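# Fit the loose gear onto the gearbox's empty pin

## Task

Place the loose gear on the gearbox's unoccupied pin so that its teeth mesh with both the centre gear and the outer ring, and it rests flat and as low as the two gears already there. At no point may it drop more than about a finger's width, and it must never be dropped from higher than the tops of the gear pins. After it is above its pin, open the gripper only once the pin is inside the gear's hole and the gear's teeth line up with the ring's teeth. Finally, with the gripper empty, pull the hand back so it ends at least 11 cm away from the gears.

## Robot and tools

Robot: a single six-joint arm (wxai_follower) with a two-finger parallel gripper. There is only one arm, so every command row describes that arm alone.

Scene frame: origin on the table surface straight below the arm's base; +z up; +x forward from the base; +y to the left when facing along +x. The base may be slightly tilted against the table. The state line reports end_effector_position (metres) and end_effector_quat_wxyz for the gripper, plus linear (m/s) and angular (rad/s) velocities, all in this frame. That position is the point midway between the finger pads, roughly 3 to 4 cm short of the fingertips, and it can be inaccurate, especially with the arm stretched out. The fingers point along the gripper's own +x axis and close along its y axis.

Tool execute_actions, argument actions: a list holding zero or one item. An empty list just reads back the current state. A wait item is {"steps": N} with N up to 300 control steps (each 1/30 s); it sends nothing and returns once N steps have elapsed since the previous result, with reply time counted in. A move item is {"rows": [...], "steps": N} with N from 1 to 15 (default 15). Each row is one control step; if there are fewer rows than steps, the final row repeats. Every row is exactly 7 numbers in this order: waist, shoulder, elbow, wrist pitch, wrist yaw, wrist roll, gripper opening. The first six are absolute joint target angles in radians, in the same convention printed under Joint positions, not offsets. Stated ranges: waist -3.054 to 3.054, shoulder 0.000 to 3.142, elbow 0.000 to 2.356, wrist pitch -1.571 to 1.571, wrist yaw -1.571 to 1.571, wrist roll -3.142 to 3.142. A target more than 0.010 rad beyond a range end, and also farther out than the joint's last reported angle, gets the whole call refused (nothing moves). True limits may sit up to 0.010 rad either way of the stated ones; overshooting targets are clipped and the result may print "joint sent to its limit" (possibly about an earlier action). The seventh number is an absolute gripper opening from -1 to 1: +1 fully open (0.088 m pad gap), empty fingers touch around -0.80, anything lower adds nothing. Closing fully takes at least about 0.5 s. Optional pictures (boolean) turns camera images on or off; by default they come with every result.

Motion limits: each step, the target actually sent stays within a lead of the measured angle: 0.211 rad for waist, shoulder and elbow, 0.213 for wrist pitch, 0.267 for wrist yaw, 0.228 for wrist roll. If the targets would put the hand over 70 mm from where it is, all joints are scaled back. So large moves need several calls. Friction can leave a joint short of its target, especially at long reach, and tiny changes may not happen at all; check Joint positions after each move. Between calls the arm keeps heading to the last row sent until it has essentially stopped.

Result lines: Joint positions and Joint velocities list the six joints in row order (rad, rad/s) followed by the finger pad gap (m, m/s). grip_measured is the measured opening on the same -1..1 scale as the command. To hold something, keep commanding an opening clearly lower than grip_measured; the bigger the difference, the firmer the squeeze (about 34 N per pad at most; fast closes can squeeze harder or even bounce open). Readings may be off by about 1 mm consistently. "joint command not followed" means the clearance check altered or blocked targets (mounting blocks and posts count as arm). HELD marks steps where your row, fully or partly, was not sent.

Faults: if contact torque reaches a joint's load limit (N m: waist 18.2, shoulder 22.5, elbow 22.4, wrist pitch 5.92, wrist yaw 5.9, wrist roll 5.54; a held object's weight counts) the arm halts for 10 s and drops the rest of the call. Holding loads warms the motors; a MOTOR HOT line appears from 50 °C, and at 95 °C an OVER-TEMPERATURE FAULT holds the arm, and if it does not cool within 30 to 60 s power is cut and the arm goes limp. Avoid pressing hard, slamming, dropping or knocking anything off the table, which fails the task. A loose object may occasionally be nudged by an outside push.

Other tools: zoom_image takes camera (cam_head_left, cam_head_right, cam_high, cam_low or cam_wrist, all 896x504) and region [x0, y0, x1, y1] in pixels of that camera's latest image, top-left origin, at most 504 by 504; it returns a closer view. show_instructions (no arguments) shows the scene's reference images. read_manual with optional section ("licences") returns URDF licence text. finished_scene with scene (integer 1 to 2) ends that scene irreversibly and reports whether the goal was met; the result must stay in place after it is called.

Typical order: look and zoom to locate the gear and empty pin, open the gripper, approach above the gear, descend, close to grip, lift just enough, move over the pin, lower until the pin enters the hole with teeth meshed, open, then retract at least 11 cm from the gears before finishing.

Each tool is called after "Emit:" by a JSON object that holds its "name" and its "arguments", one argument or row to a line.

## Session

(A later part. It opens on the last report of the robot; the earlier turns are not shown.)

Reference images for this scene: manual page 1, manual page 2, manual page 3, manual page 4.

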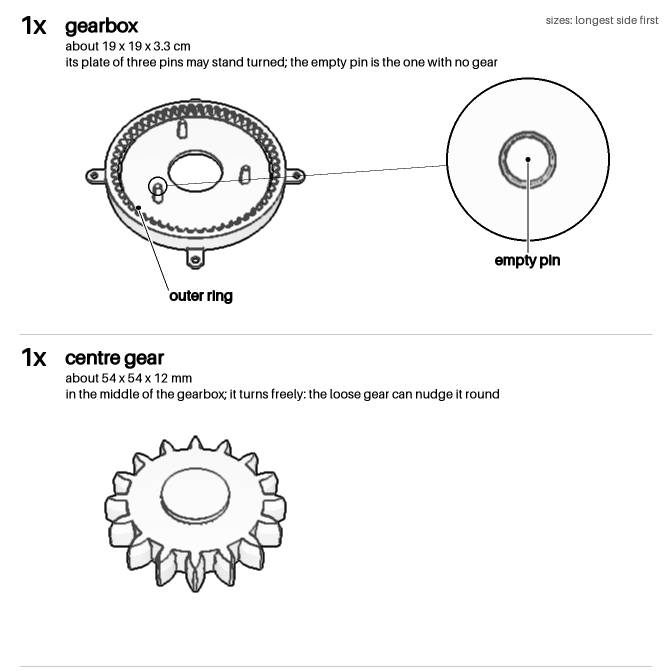

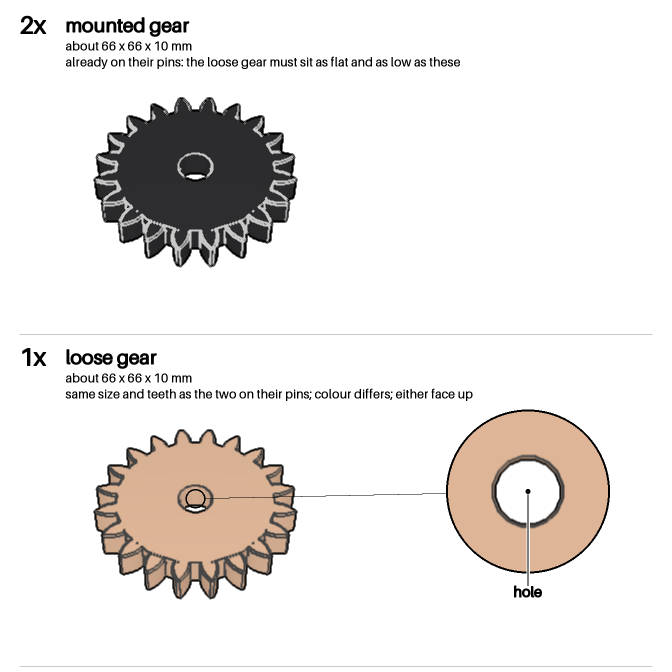

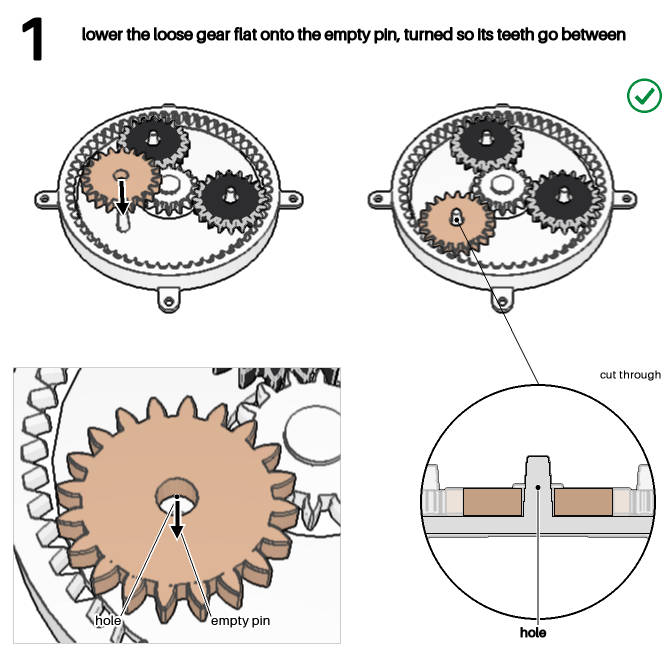

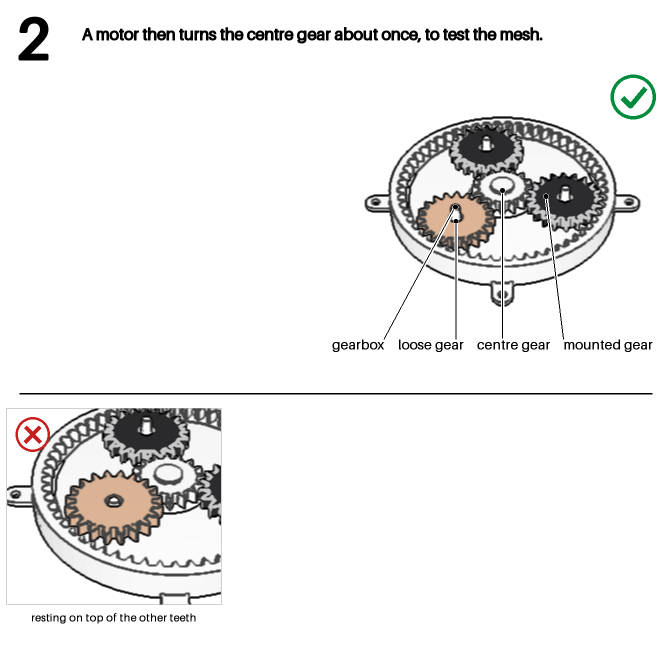

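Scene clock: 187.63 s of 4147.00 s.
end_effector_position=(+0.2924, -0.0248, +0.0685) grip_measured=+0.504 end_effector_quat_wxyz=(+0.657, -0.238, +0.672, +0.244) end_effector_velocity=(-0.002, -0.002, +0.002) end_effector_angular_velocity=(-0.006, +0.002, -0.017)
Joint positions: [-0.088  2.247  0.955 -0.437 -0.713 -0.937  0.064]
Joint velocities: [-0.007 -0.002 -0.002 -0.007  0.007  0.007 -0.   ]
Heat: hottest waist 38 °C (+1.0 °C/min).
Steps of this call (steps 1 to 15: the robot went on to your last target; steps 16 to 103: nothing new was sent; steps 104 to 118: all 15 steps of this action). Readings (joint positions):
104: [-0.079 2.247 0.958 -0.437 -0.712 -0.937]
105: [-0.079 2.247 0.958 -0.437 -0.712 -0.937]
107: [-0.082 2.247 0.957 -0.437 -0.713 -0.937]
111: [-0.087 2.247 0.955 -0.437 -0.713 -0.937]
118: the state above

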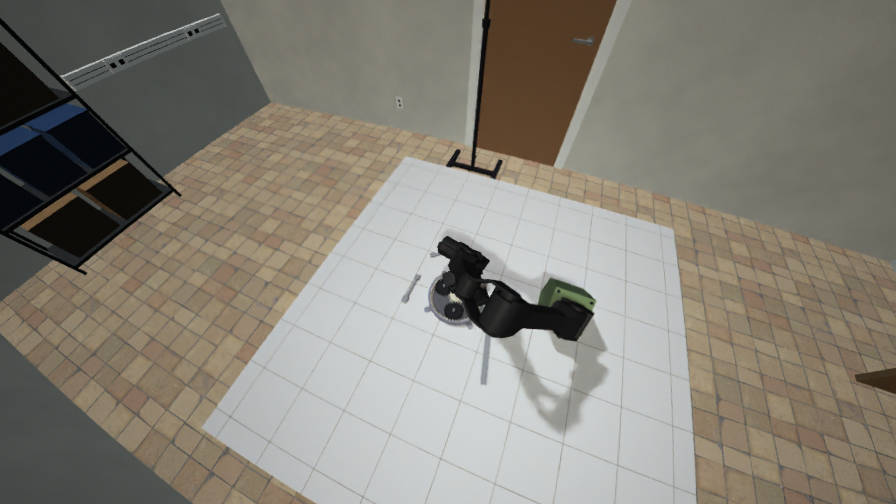

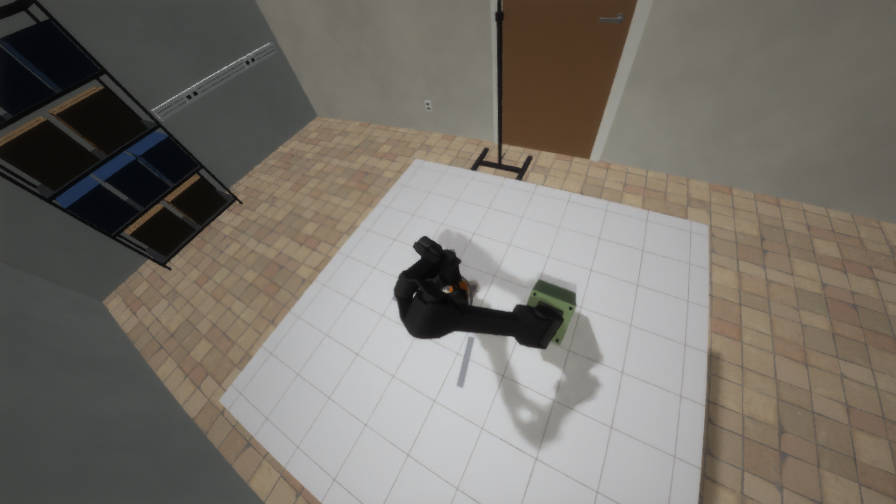

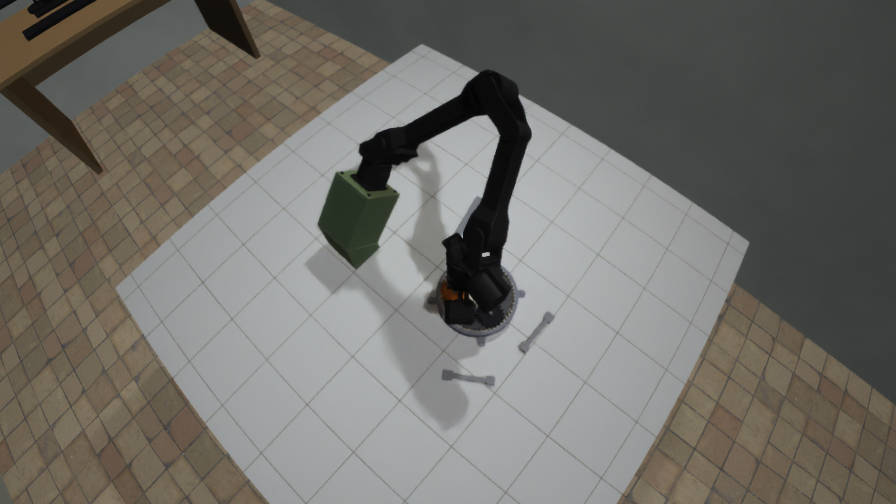

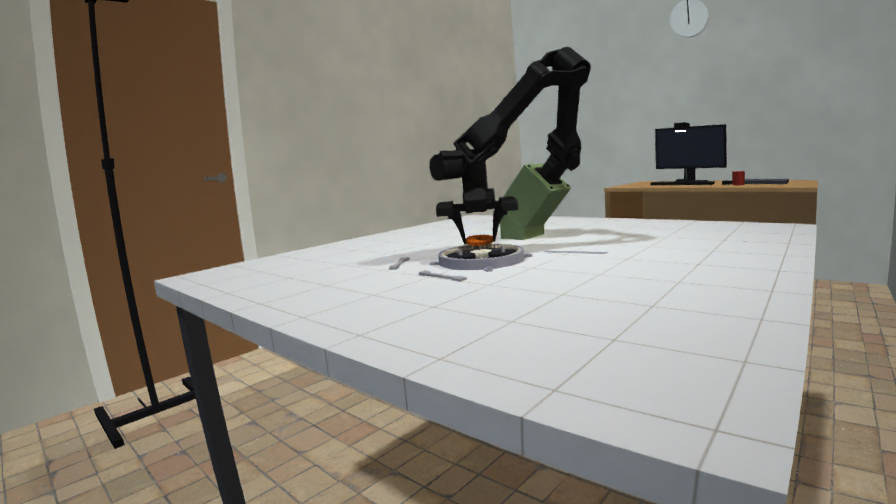

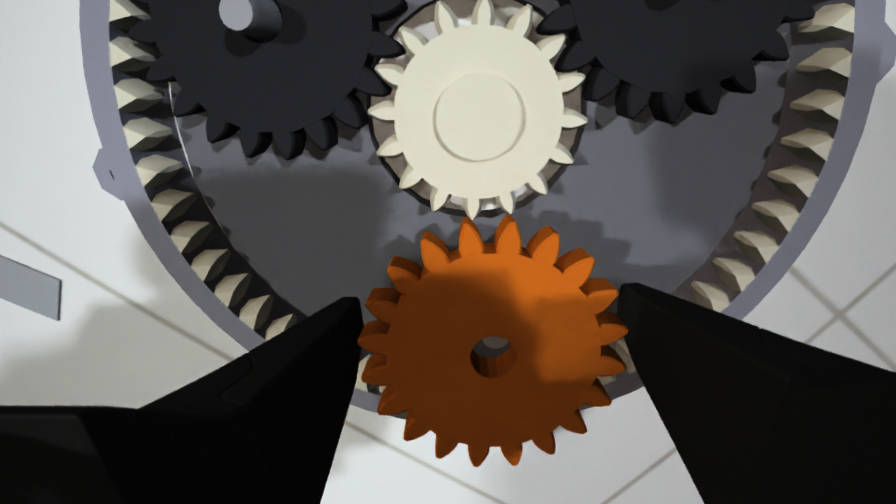

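Emit:
{"name": "execute_actions", "arguments": {
  "actions": [
    {"rows":[[-0.09,2.245,0.968,-0.443,-0.716,-0.94,0.3],[-0.09,2.245,0.968,-0.443,-0.716,-0.94,0.3],[-0.09,2.245,0.968,-0.443,-0.716,-0.94,0.3],[-0.09,2.245,0.968,-0.443,-0.716,-0.94,0.3],[-0.09,2.245,0.968,-0.443,-0.716,-0.94,0.3],[-0.09,2.245,0.968,-0.443,-0.716,-0.94,0.3],[-0.082,2.256,0.968,-0.44,-0.716,-0.94,0.3]],"steps":15}
  ]
}}

Emit:
{"name": "zoom_image", "arguments": {
  "camera": "cam_wrist",
  "region": [455,325,535,385]
}}

Scene clock: 194.27 s of 4147.00 s.
end_effector_position=(+0.2934, -0.0234, +0.0679) grip_measured=+0.504 end_effector_quat_wxyz=(+0.655, -0.240, +0.673, +0.246) end_effector_velocity=(-0.004, +0.002, +0.001) end_effector_angular_velocity=(+0.010, +0.013, -0.024)
Joint positions: [-0.082  2.248  0.96  -0.441 -0.713 -0.937  0.064]
Joint velocities: [-0.002 -0.002 -0.002 -0.022 -0.007  0.007 -0.   ]
Heat: hottest waist 39 °C (+2.0 °C/min).
Steps of this call (steps 1 to 15: the robot went on to your last target; steps 16 to 184: nothing new was sent; steps 185 to 199: all 15 steps of this action). Readings (joint positions):
185: [-0.089 2.248 0.954 -0.437 -0.713 -0.937]
186: [-0.089 2.248 0.955 -0.439 -0.713 -0.937]
188: [-0.089 2.248 0.956 -0.440 -0.713 -0.937]
192: [-0.088 2.248 0.959 -0.441 -0.713 -0.937]
199: the state above

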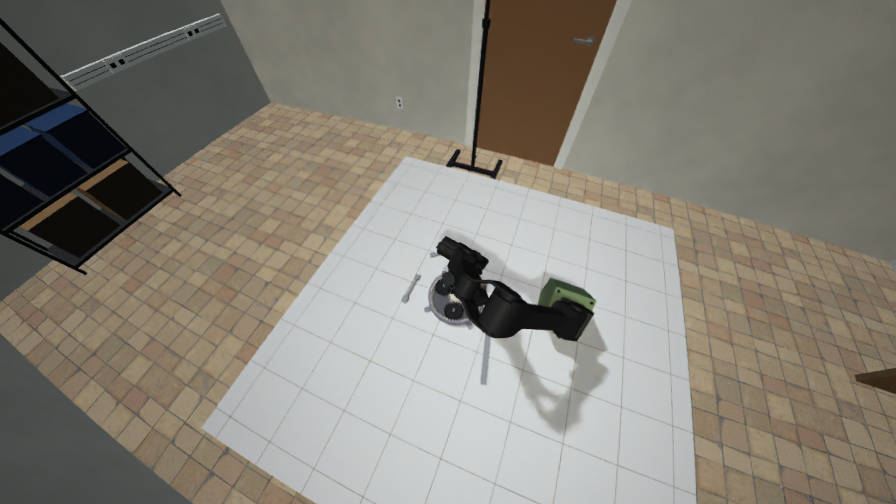

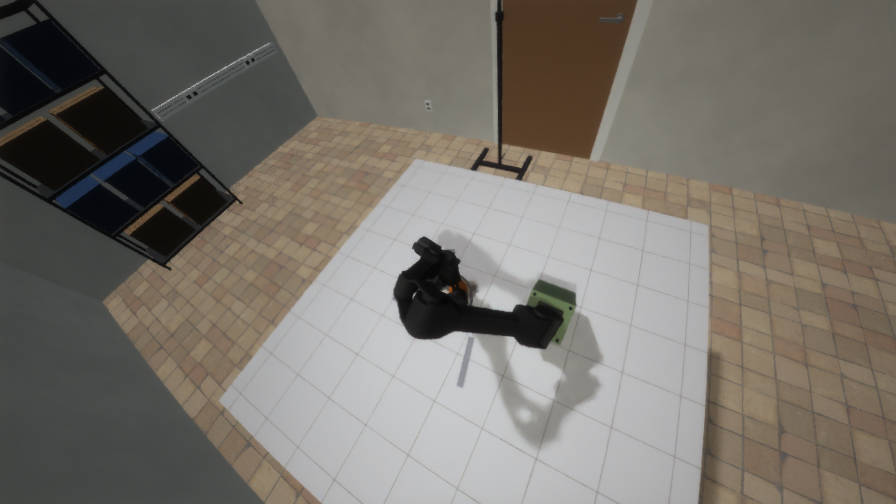

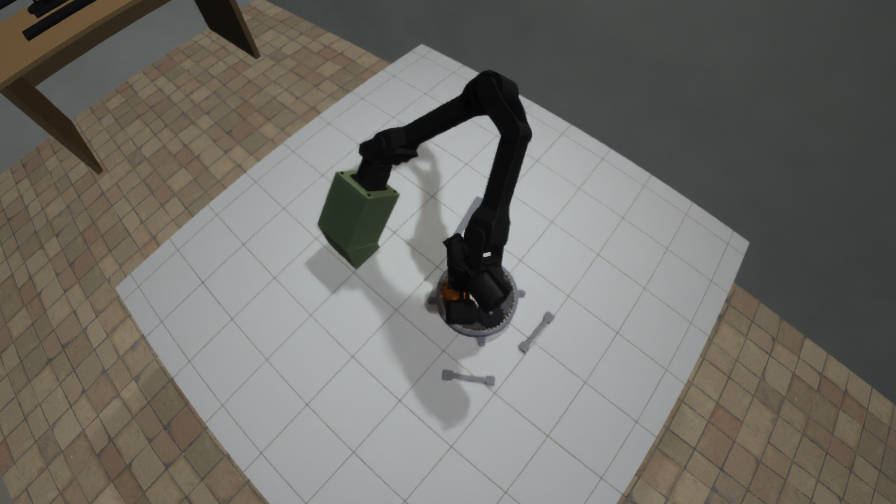

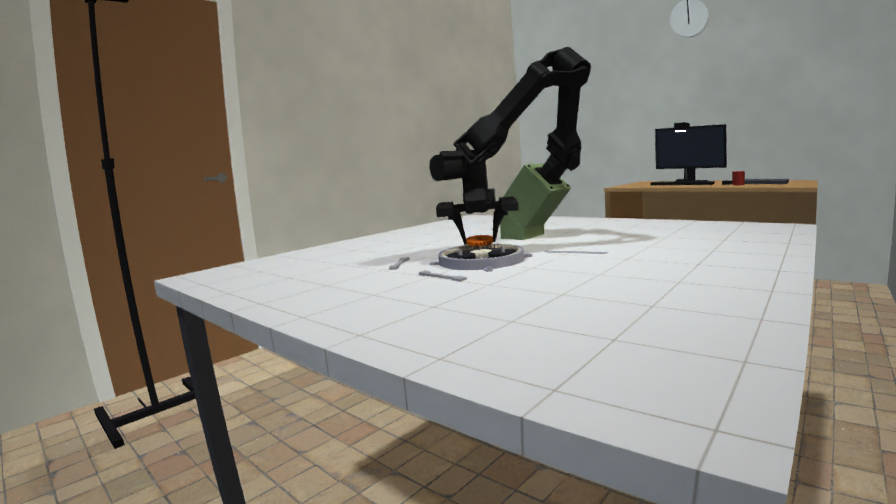

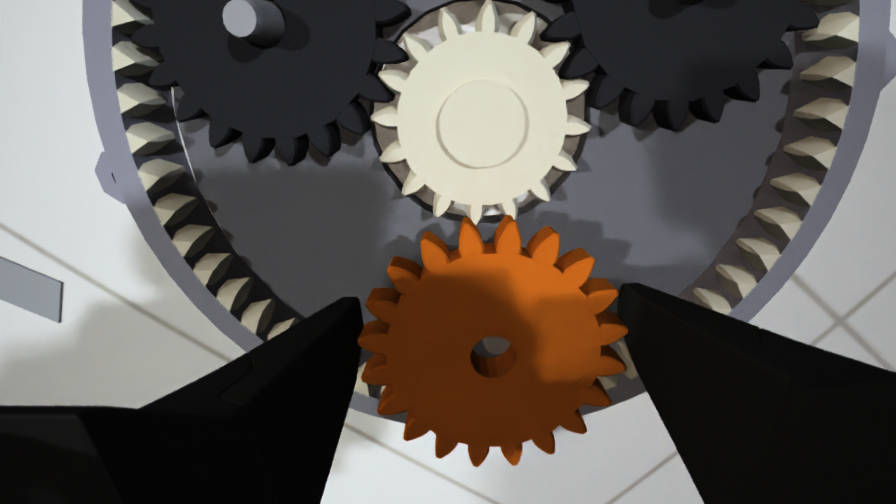

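Region (455, 325, 535, 385) of cam_wrist's 896x504 image, scaled by 6.300, with more detail than that image has; it fills the top 378 rows of this view, and the rest is white.

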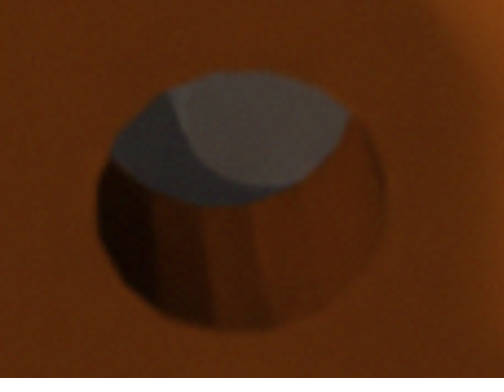

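Emit:
{"name": "execute_actions", "arguments": {
  "actions": [
    {"rows":[[-0.093,2.258,0.968,-0.441,-0.716,-0.94,0.3],[-0.093,2.262,0.968,-0.441,-0.716,-0.94,0.3],[-0.093,2.266,0.968,-0.441,-0.716,-0.94,0.3]],"steps":15}
  ]
}}

Emit:
{"name": "zoom_image", "arguments": {
  "camera": "cam_wrist",
  "region": [455,325,535,385]
}}

Scene clock: 201.77 s of 4147.00 s.
end_effector_position=(+0.2924, -0.0257, +0.0671) grip_measured=+0.504 end_effector_quat_wxyz=(+0.656, -0.236, +0.674, +0.244) end_effector_velocity=(+0.001, +0.001, +0.001) end_effector_angular_velocity=(+0.008, -0.002, +0.004)
Joint positions: [-0.087  2.256  0.961 -0.441 -0.713 -0.937  0.064]
Joint velocities: [-0.002 -0.002  0.002 -0.007 -0.007 -0.007  0.   ]
Heat: hottest waist 39 °C (+2.0 °C/min).
Steps of this call (steps 1 to 15: the robot went on to your last target; steps 16 to 210: nothing new was sent; steps 211 to 225: all 15 steps of this action). Readings (joint positions):
211: [-0.082 2.249 0.961 -0.441 -0.713 -0.937]
212: [-0.082 2.249 0.961 -0.441 -0.713 -0.937]
214: [-0.084 2.251 0.961 -0.441 -0.713 -0.937]
218: [-0.087 2.256 0.961 -0.441 -0.713 -0.937]
225: the state above

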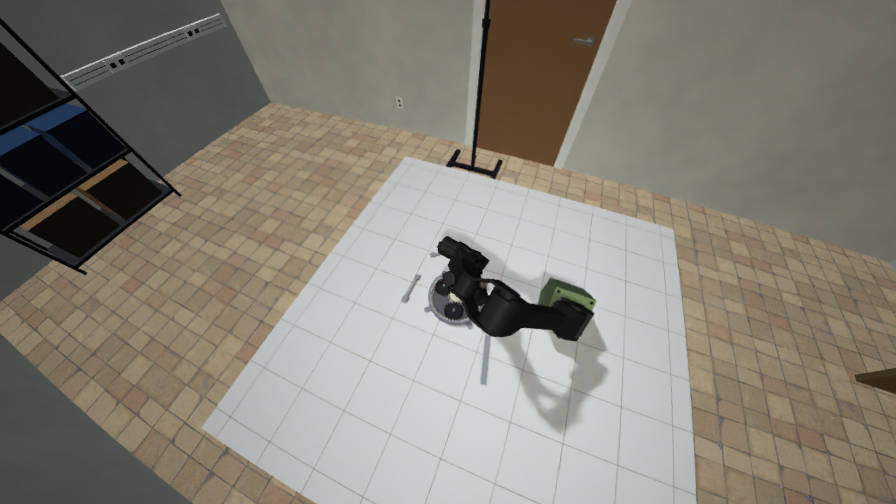

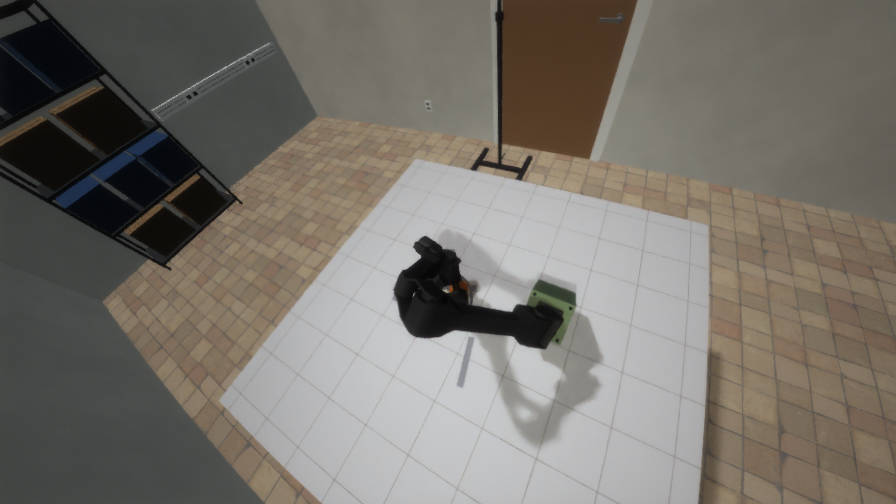

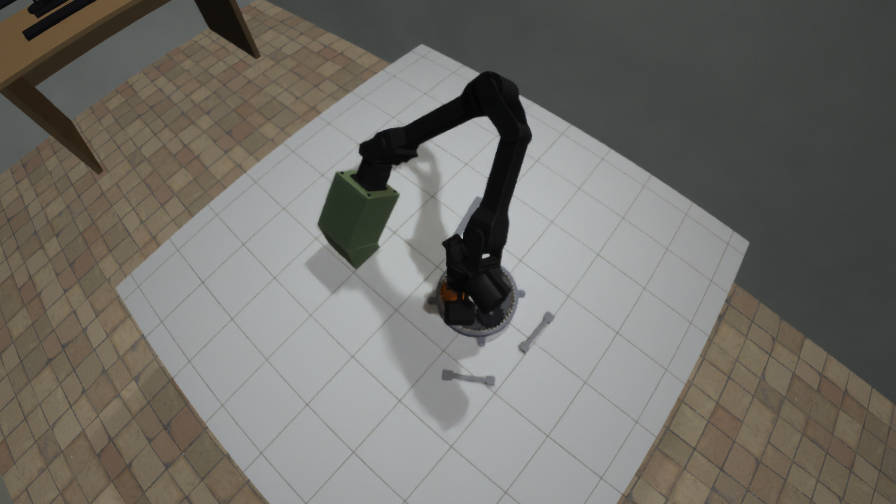

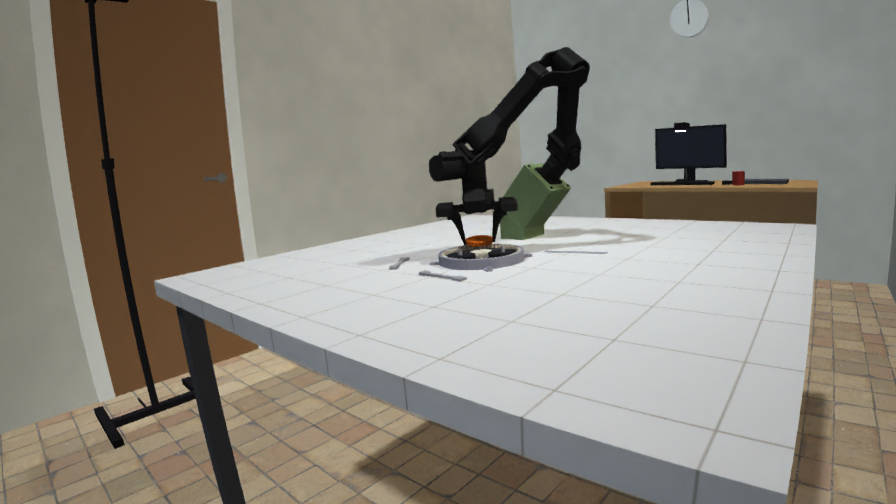

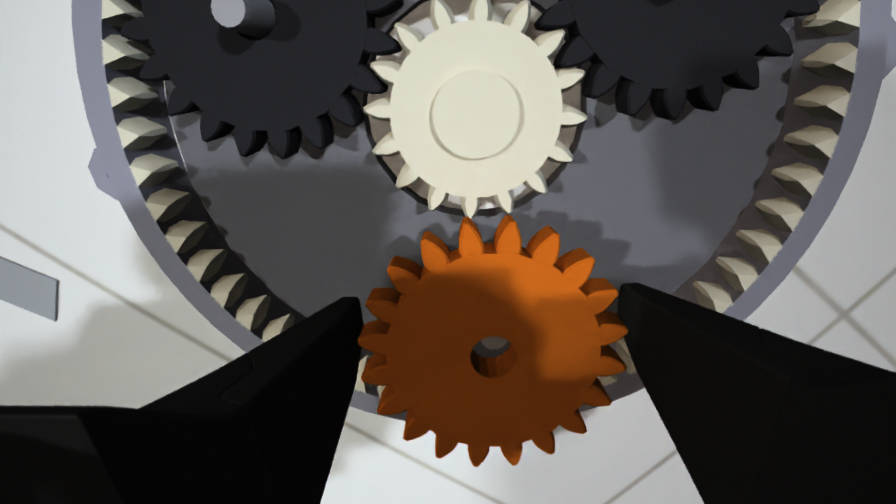

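Region (455, 325, 535, 385) of cam_wrist's 896x504 image, scaled by 6.300, with more detail than that image has; it fills the top 378 rows of this view, and the rest is white.

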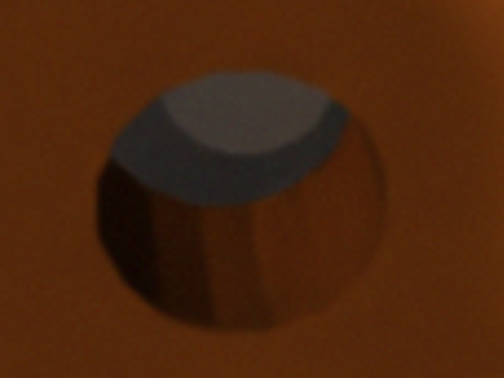

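Lateral good; now forward ~1 mm via elbow only, keep pressure.

Emit:
{"name": "execute_actions", "arguments": {
  "actions": [
    {"rows":[[-0.09,2.266,0.972,-0.441,-0.716,-0.94,0.3],[-0.09,2.268,0.975,-0.441,-0.716,-0.94,0.3],[-0.09,2.27,0.978,-0.441,-0.716,-0.94,0.3]],"steps":15}
  ]
}}

Emit:
{"name": "zoom_image", "arguments": {
  "camera": "cam_wrist",
  "region": [455,325,535,385]
}}

Scene clock: 207.70 s of 4147.00 s.
end_effector_position=(+0.2951, -0.0264, +0.0672) grip_measured=+0.504 end_effector_quat_wxyz=(+0.657, -0.238, +0.673, +0.245) end_effector_velocity=(-0.002, -0.001, +0.001) end_effector_angular_velocity=(-0.006, +0.006, +0.001)
Joint positions: [-0.088  2.261  0.97  -0.441 -0.713 -0.938  0.064]
Joint velocities: [-0.002 -0.002 -0.002 -0.007  0.007 -0.007 -0.001]
Heat: hottest waist 39 °C (+2.0 °C/min).
Steps of this call (steps 1 to 15: the robot went on to your last target; steps 16 to 163: nothing new was sent; steps 164 to 178: all 15 steps of this action). Readings (joint positions):
164: [-0.088 2.258 0.962 -0.441 -0.713 -0.938]
165: [-0.088 2.258 0.962 -0.441 -0.713 -0.938]
167: [-0.088 2.259 0.966 -0.441 -0.713 -0.938]
171: [-0.088 2.260 0.969 -0.441 -0.713 -0.938]
178: the state above

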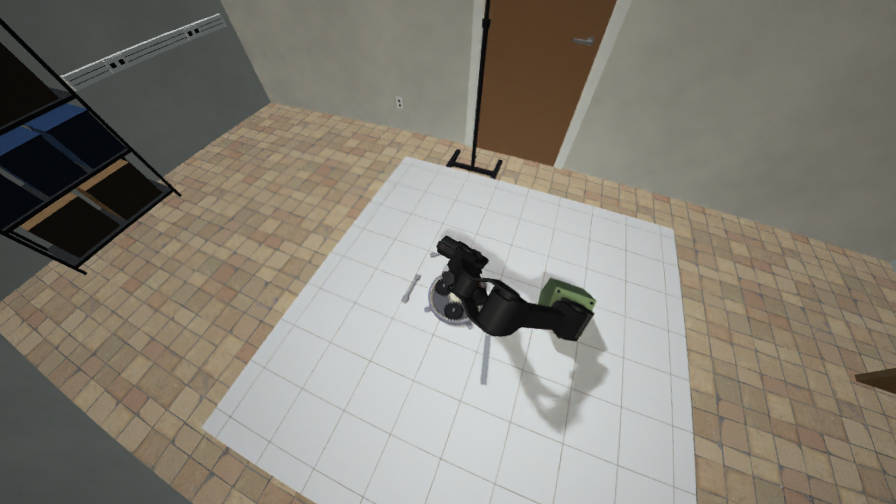

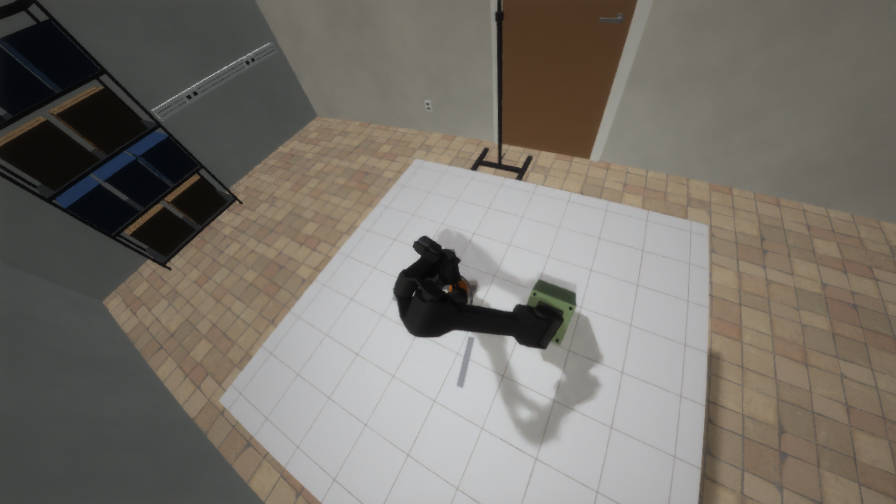

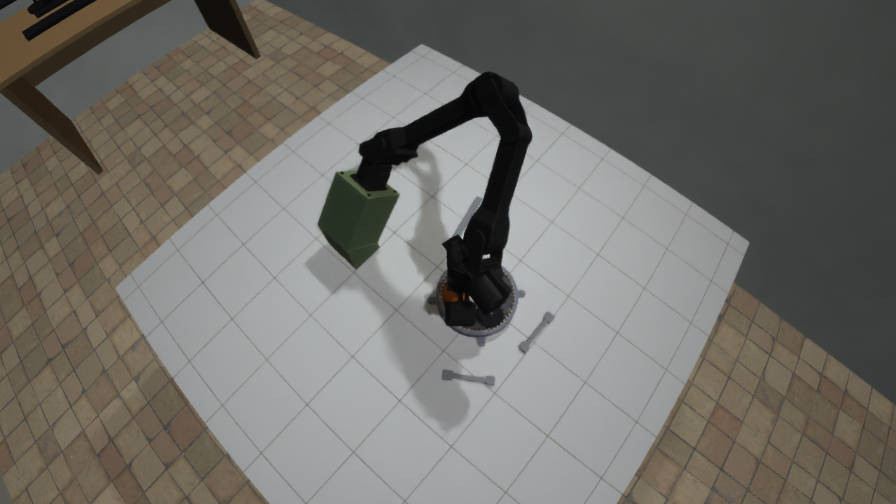

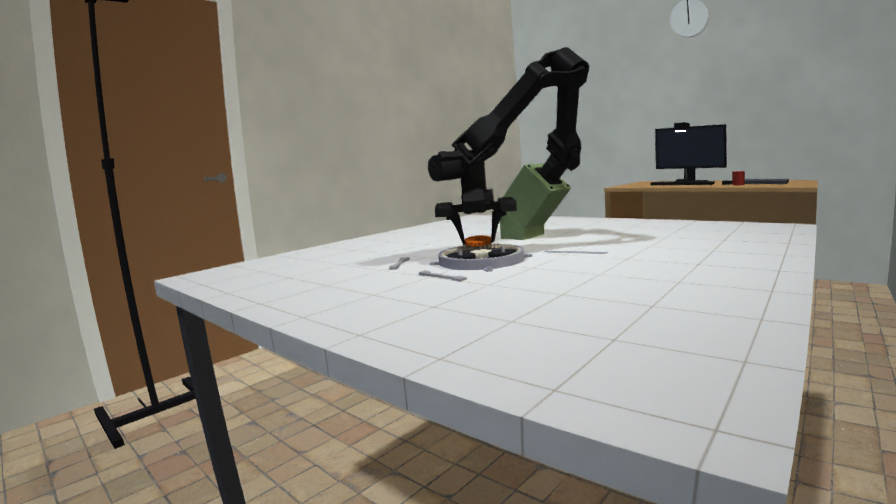

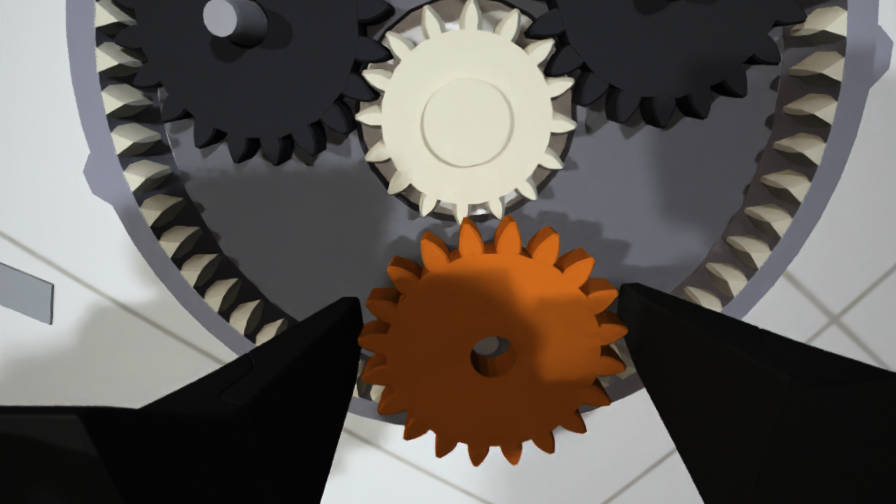

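Region (455, 325, 535, 385) of cam_wrist's 896x504 image, scaled by 6.300, with more detail than that image has; it fills the top 378 rows of this view, and the rest is white.

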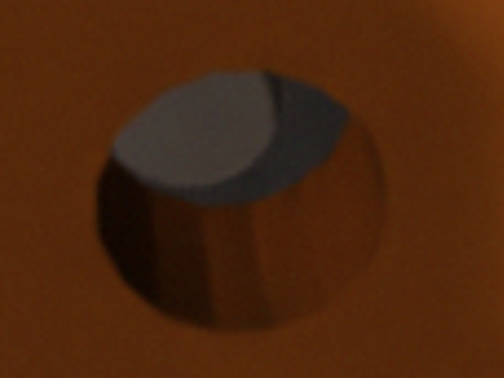

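Emit:
{"name": "execute_actions", "arguments": {
  "actions": [
    {"rows":[[-0.082,2.27,0.978,-0.441,-0.716,-0.94,0.3],[-0.079,2.27,0.978,-0.441,-0.716,-0.94,0.3],[-0.076,2.27,0.978,-0.441,-0.716,-0.94,0.3]],"steps":15}
  ]
}}

Emit:
{"name": "zoom_image", "arguments": {
  "camera": "cam_wrist",
  "region": [455,325,535,385]
}}

Scene clock: 211.13 s of 4147.00 s.
end_effector_position=(+0.2944, -0.0245, +0.0651) grip_measured=+0.504 end_effector_quat_wxyz=(+0.653, -0.240, +0.675, +0.247) end_effector_velocity=(-0.003, -0.000, +0.001) end_effector_angular_velocity=(-0.004, +0.013, -0.006)
Joint positions: [-0.077  2.261  0.971 -0.441 -0.711 -0.938  0.064]
Joint velocities: [-0.002 -0.002  0.002 -0.022  0.007 -0.007 -0.001]
Heat: hottest waist 39 °C (+2.0 °C/min).
Steps of this call (steps 1 to 15: the robot went on to your last target; steps 16 to 88: nothing new was sent; steps 89 to 103: all 15 steps of this action). Readings (joint positions):
89: [-0.088 2.261 0.971 -0.441 -0.713 -0.938]
90: [-0.087 2.261 0.971 -0.441 -0.713 -0.938]
92: [-0.083 2.261 0.971 -0.441 -0.713 -0.938]
96: [-0.078 2.261 0.971 -0.441 -0.711 -0.938]
103: the state above

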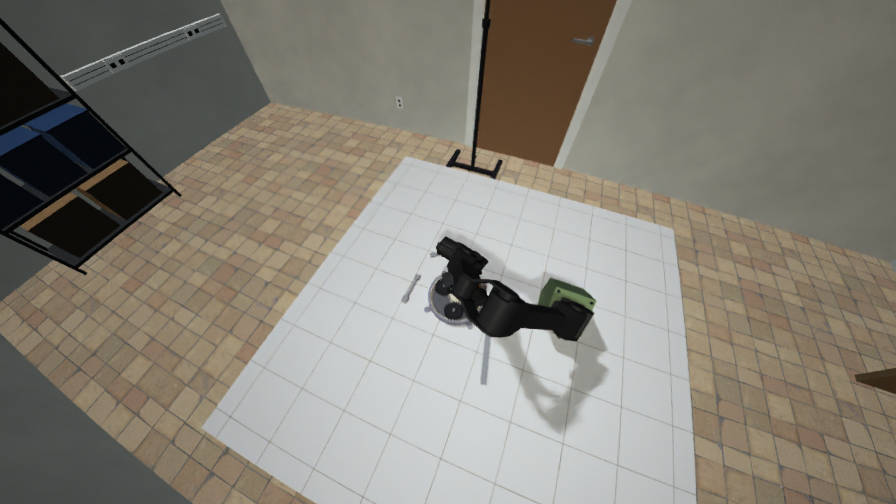

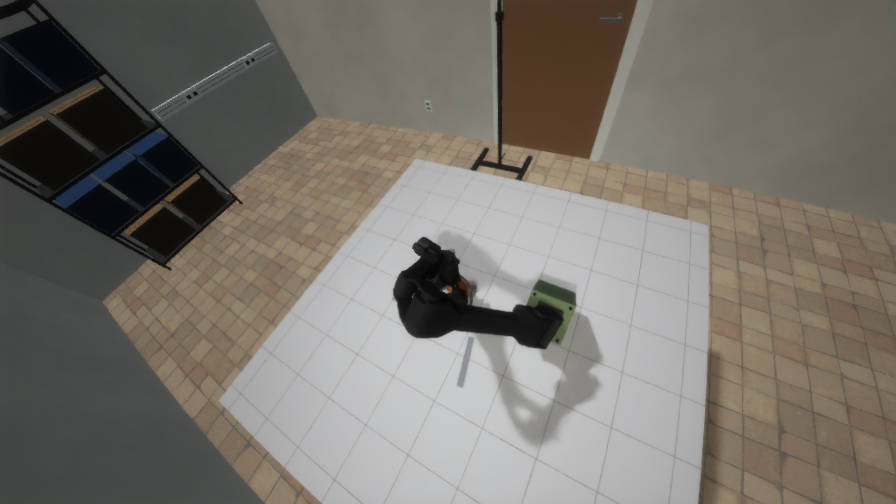

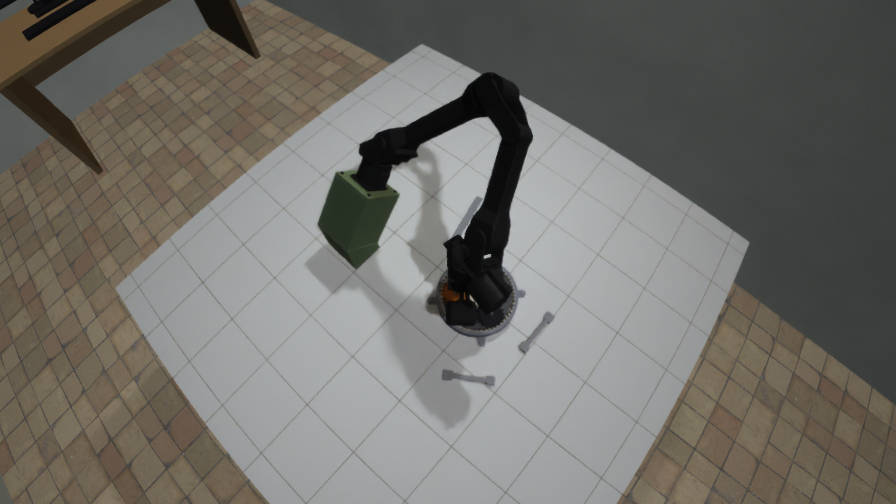

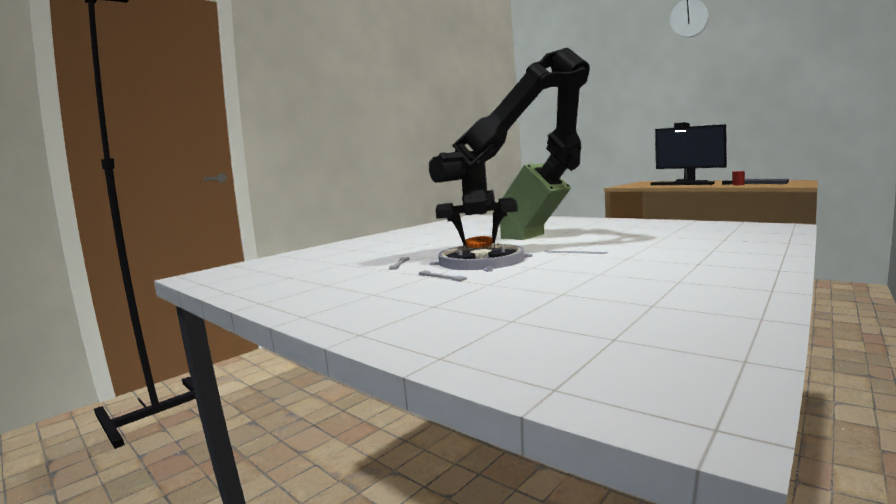

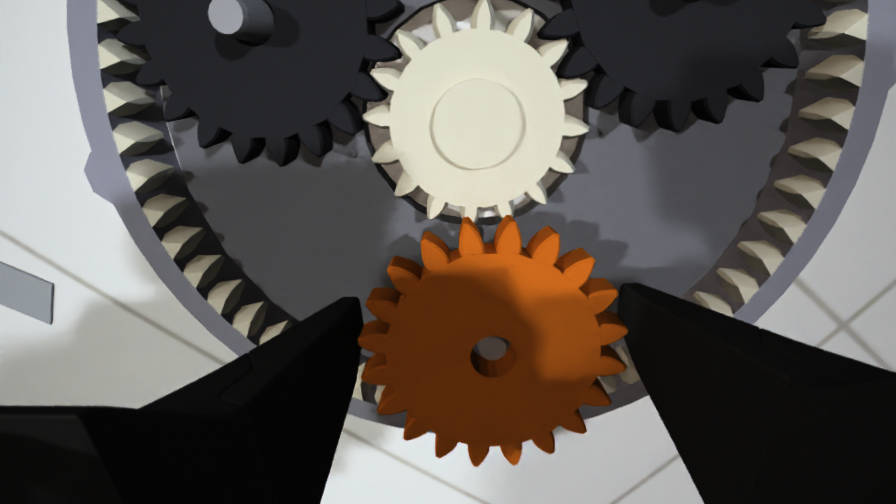

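Region (455, 325, 535, 385) of cam_wrist's 896x504 image, scaled by 6.300, with more detail than that image has; it fills the top 378 rows of this view, and the rest is white.

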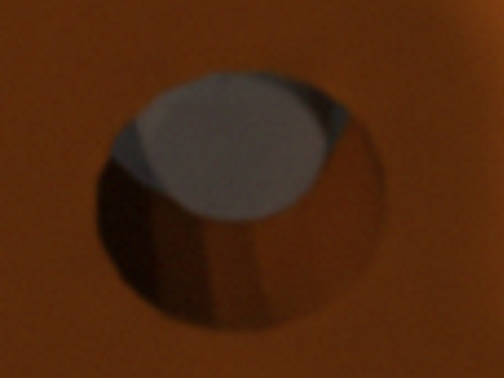

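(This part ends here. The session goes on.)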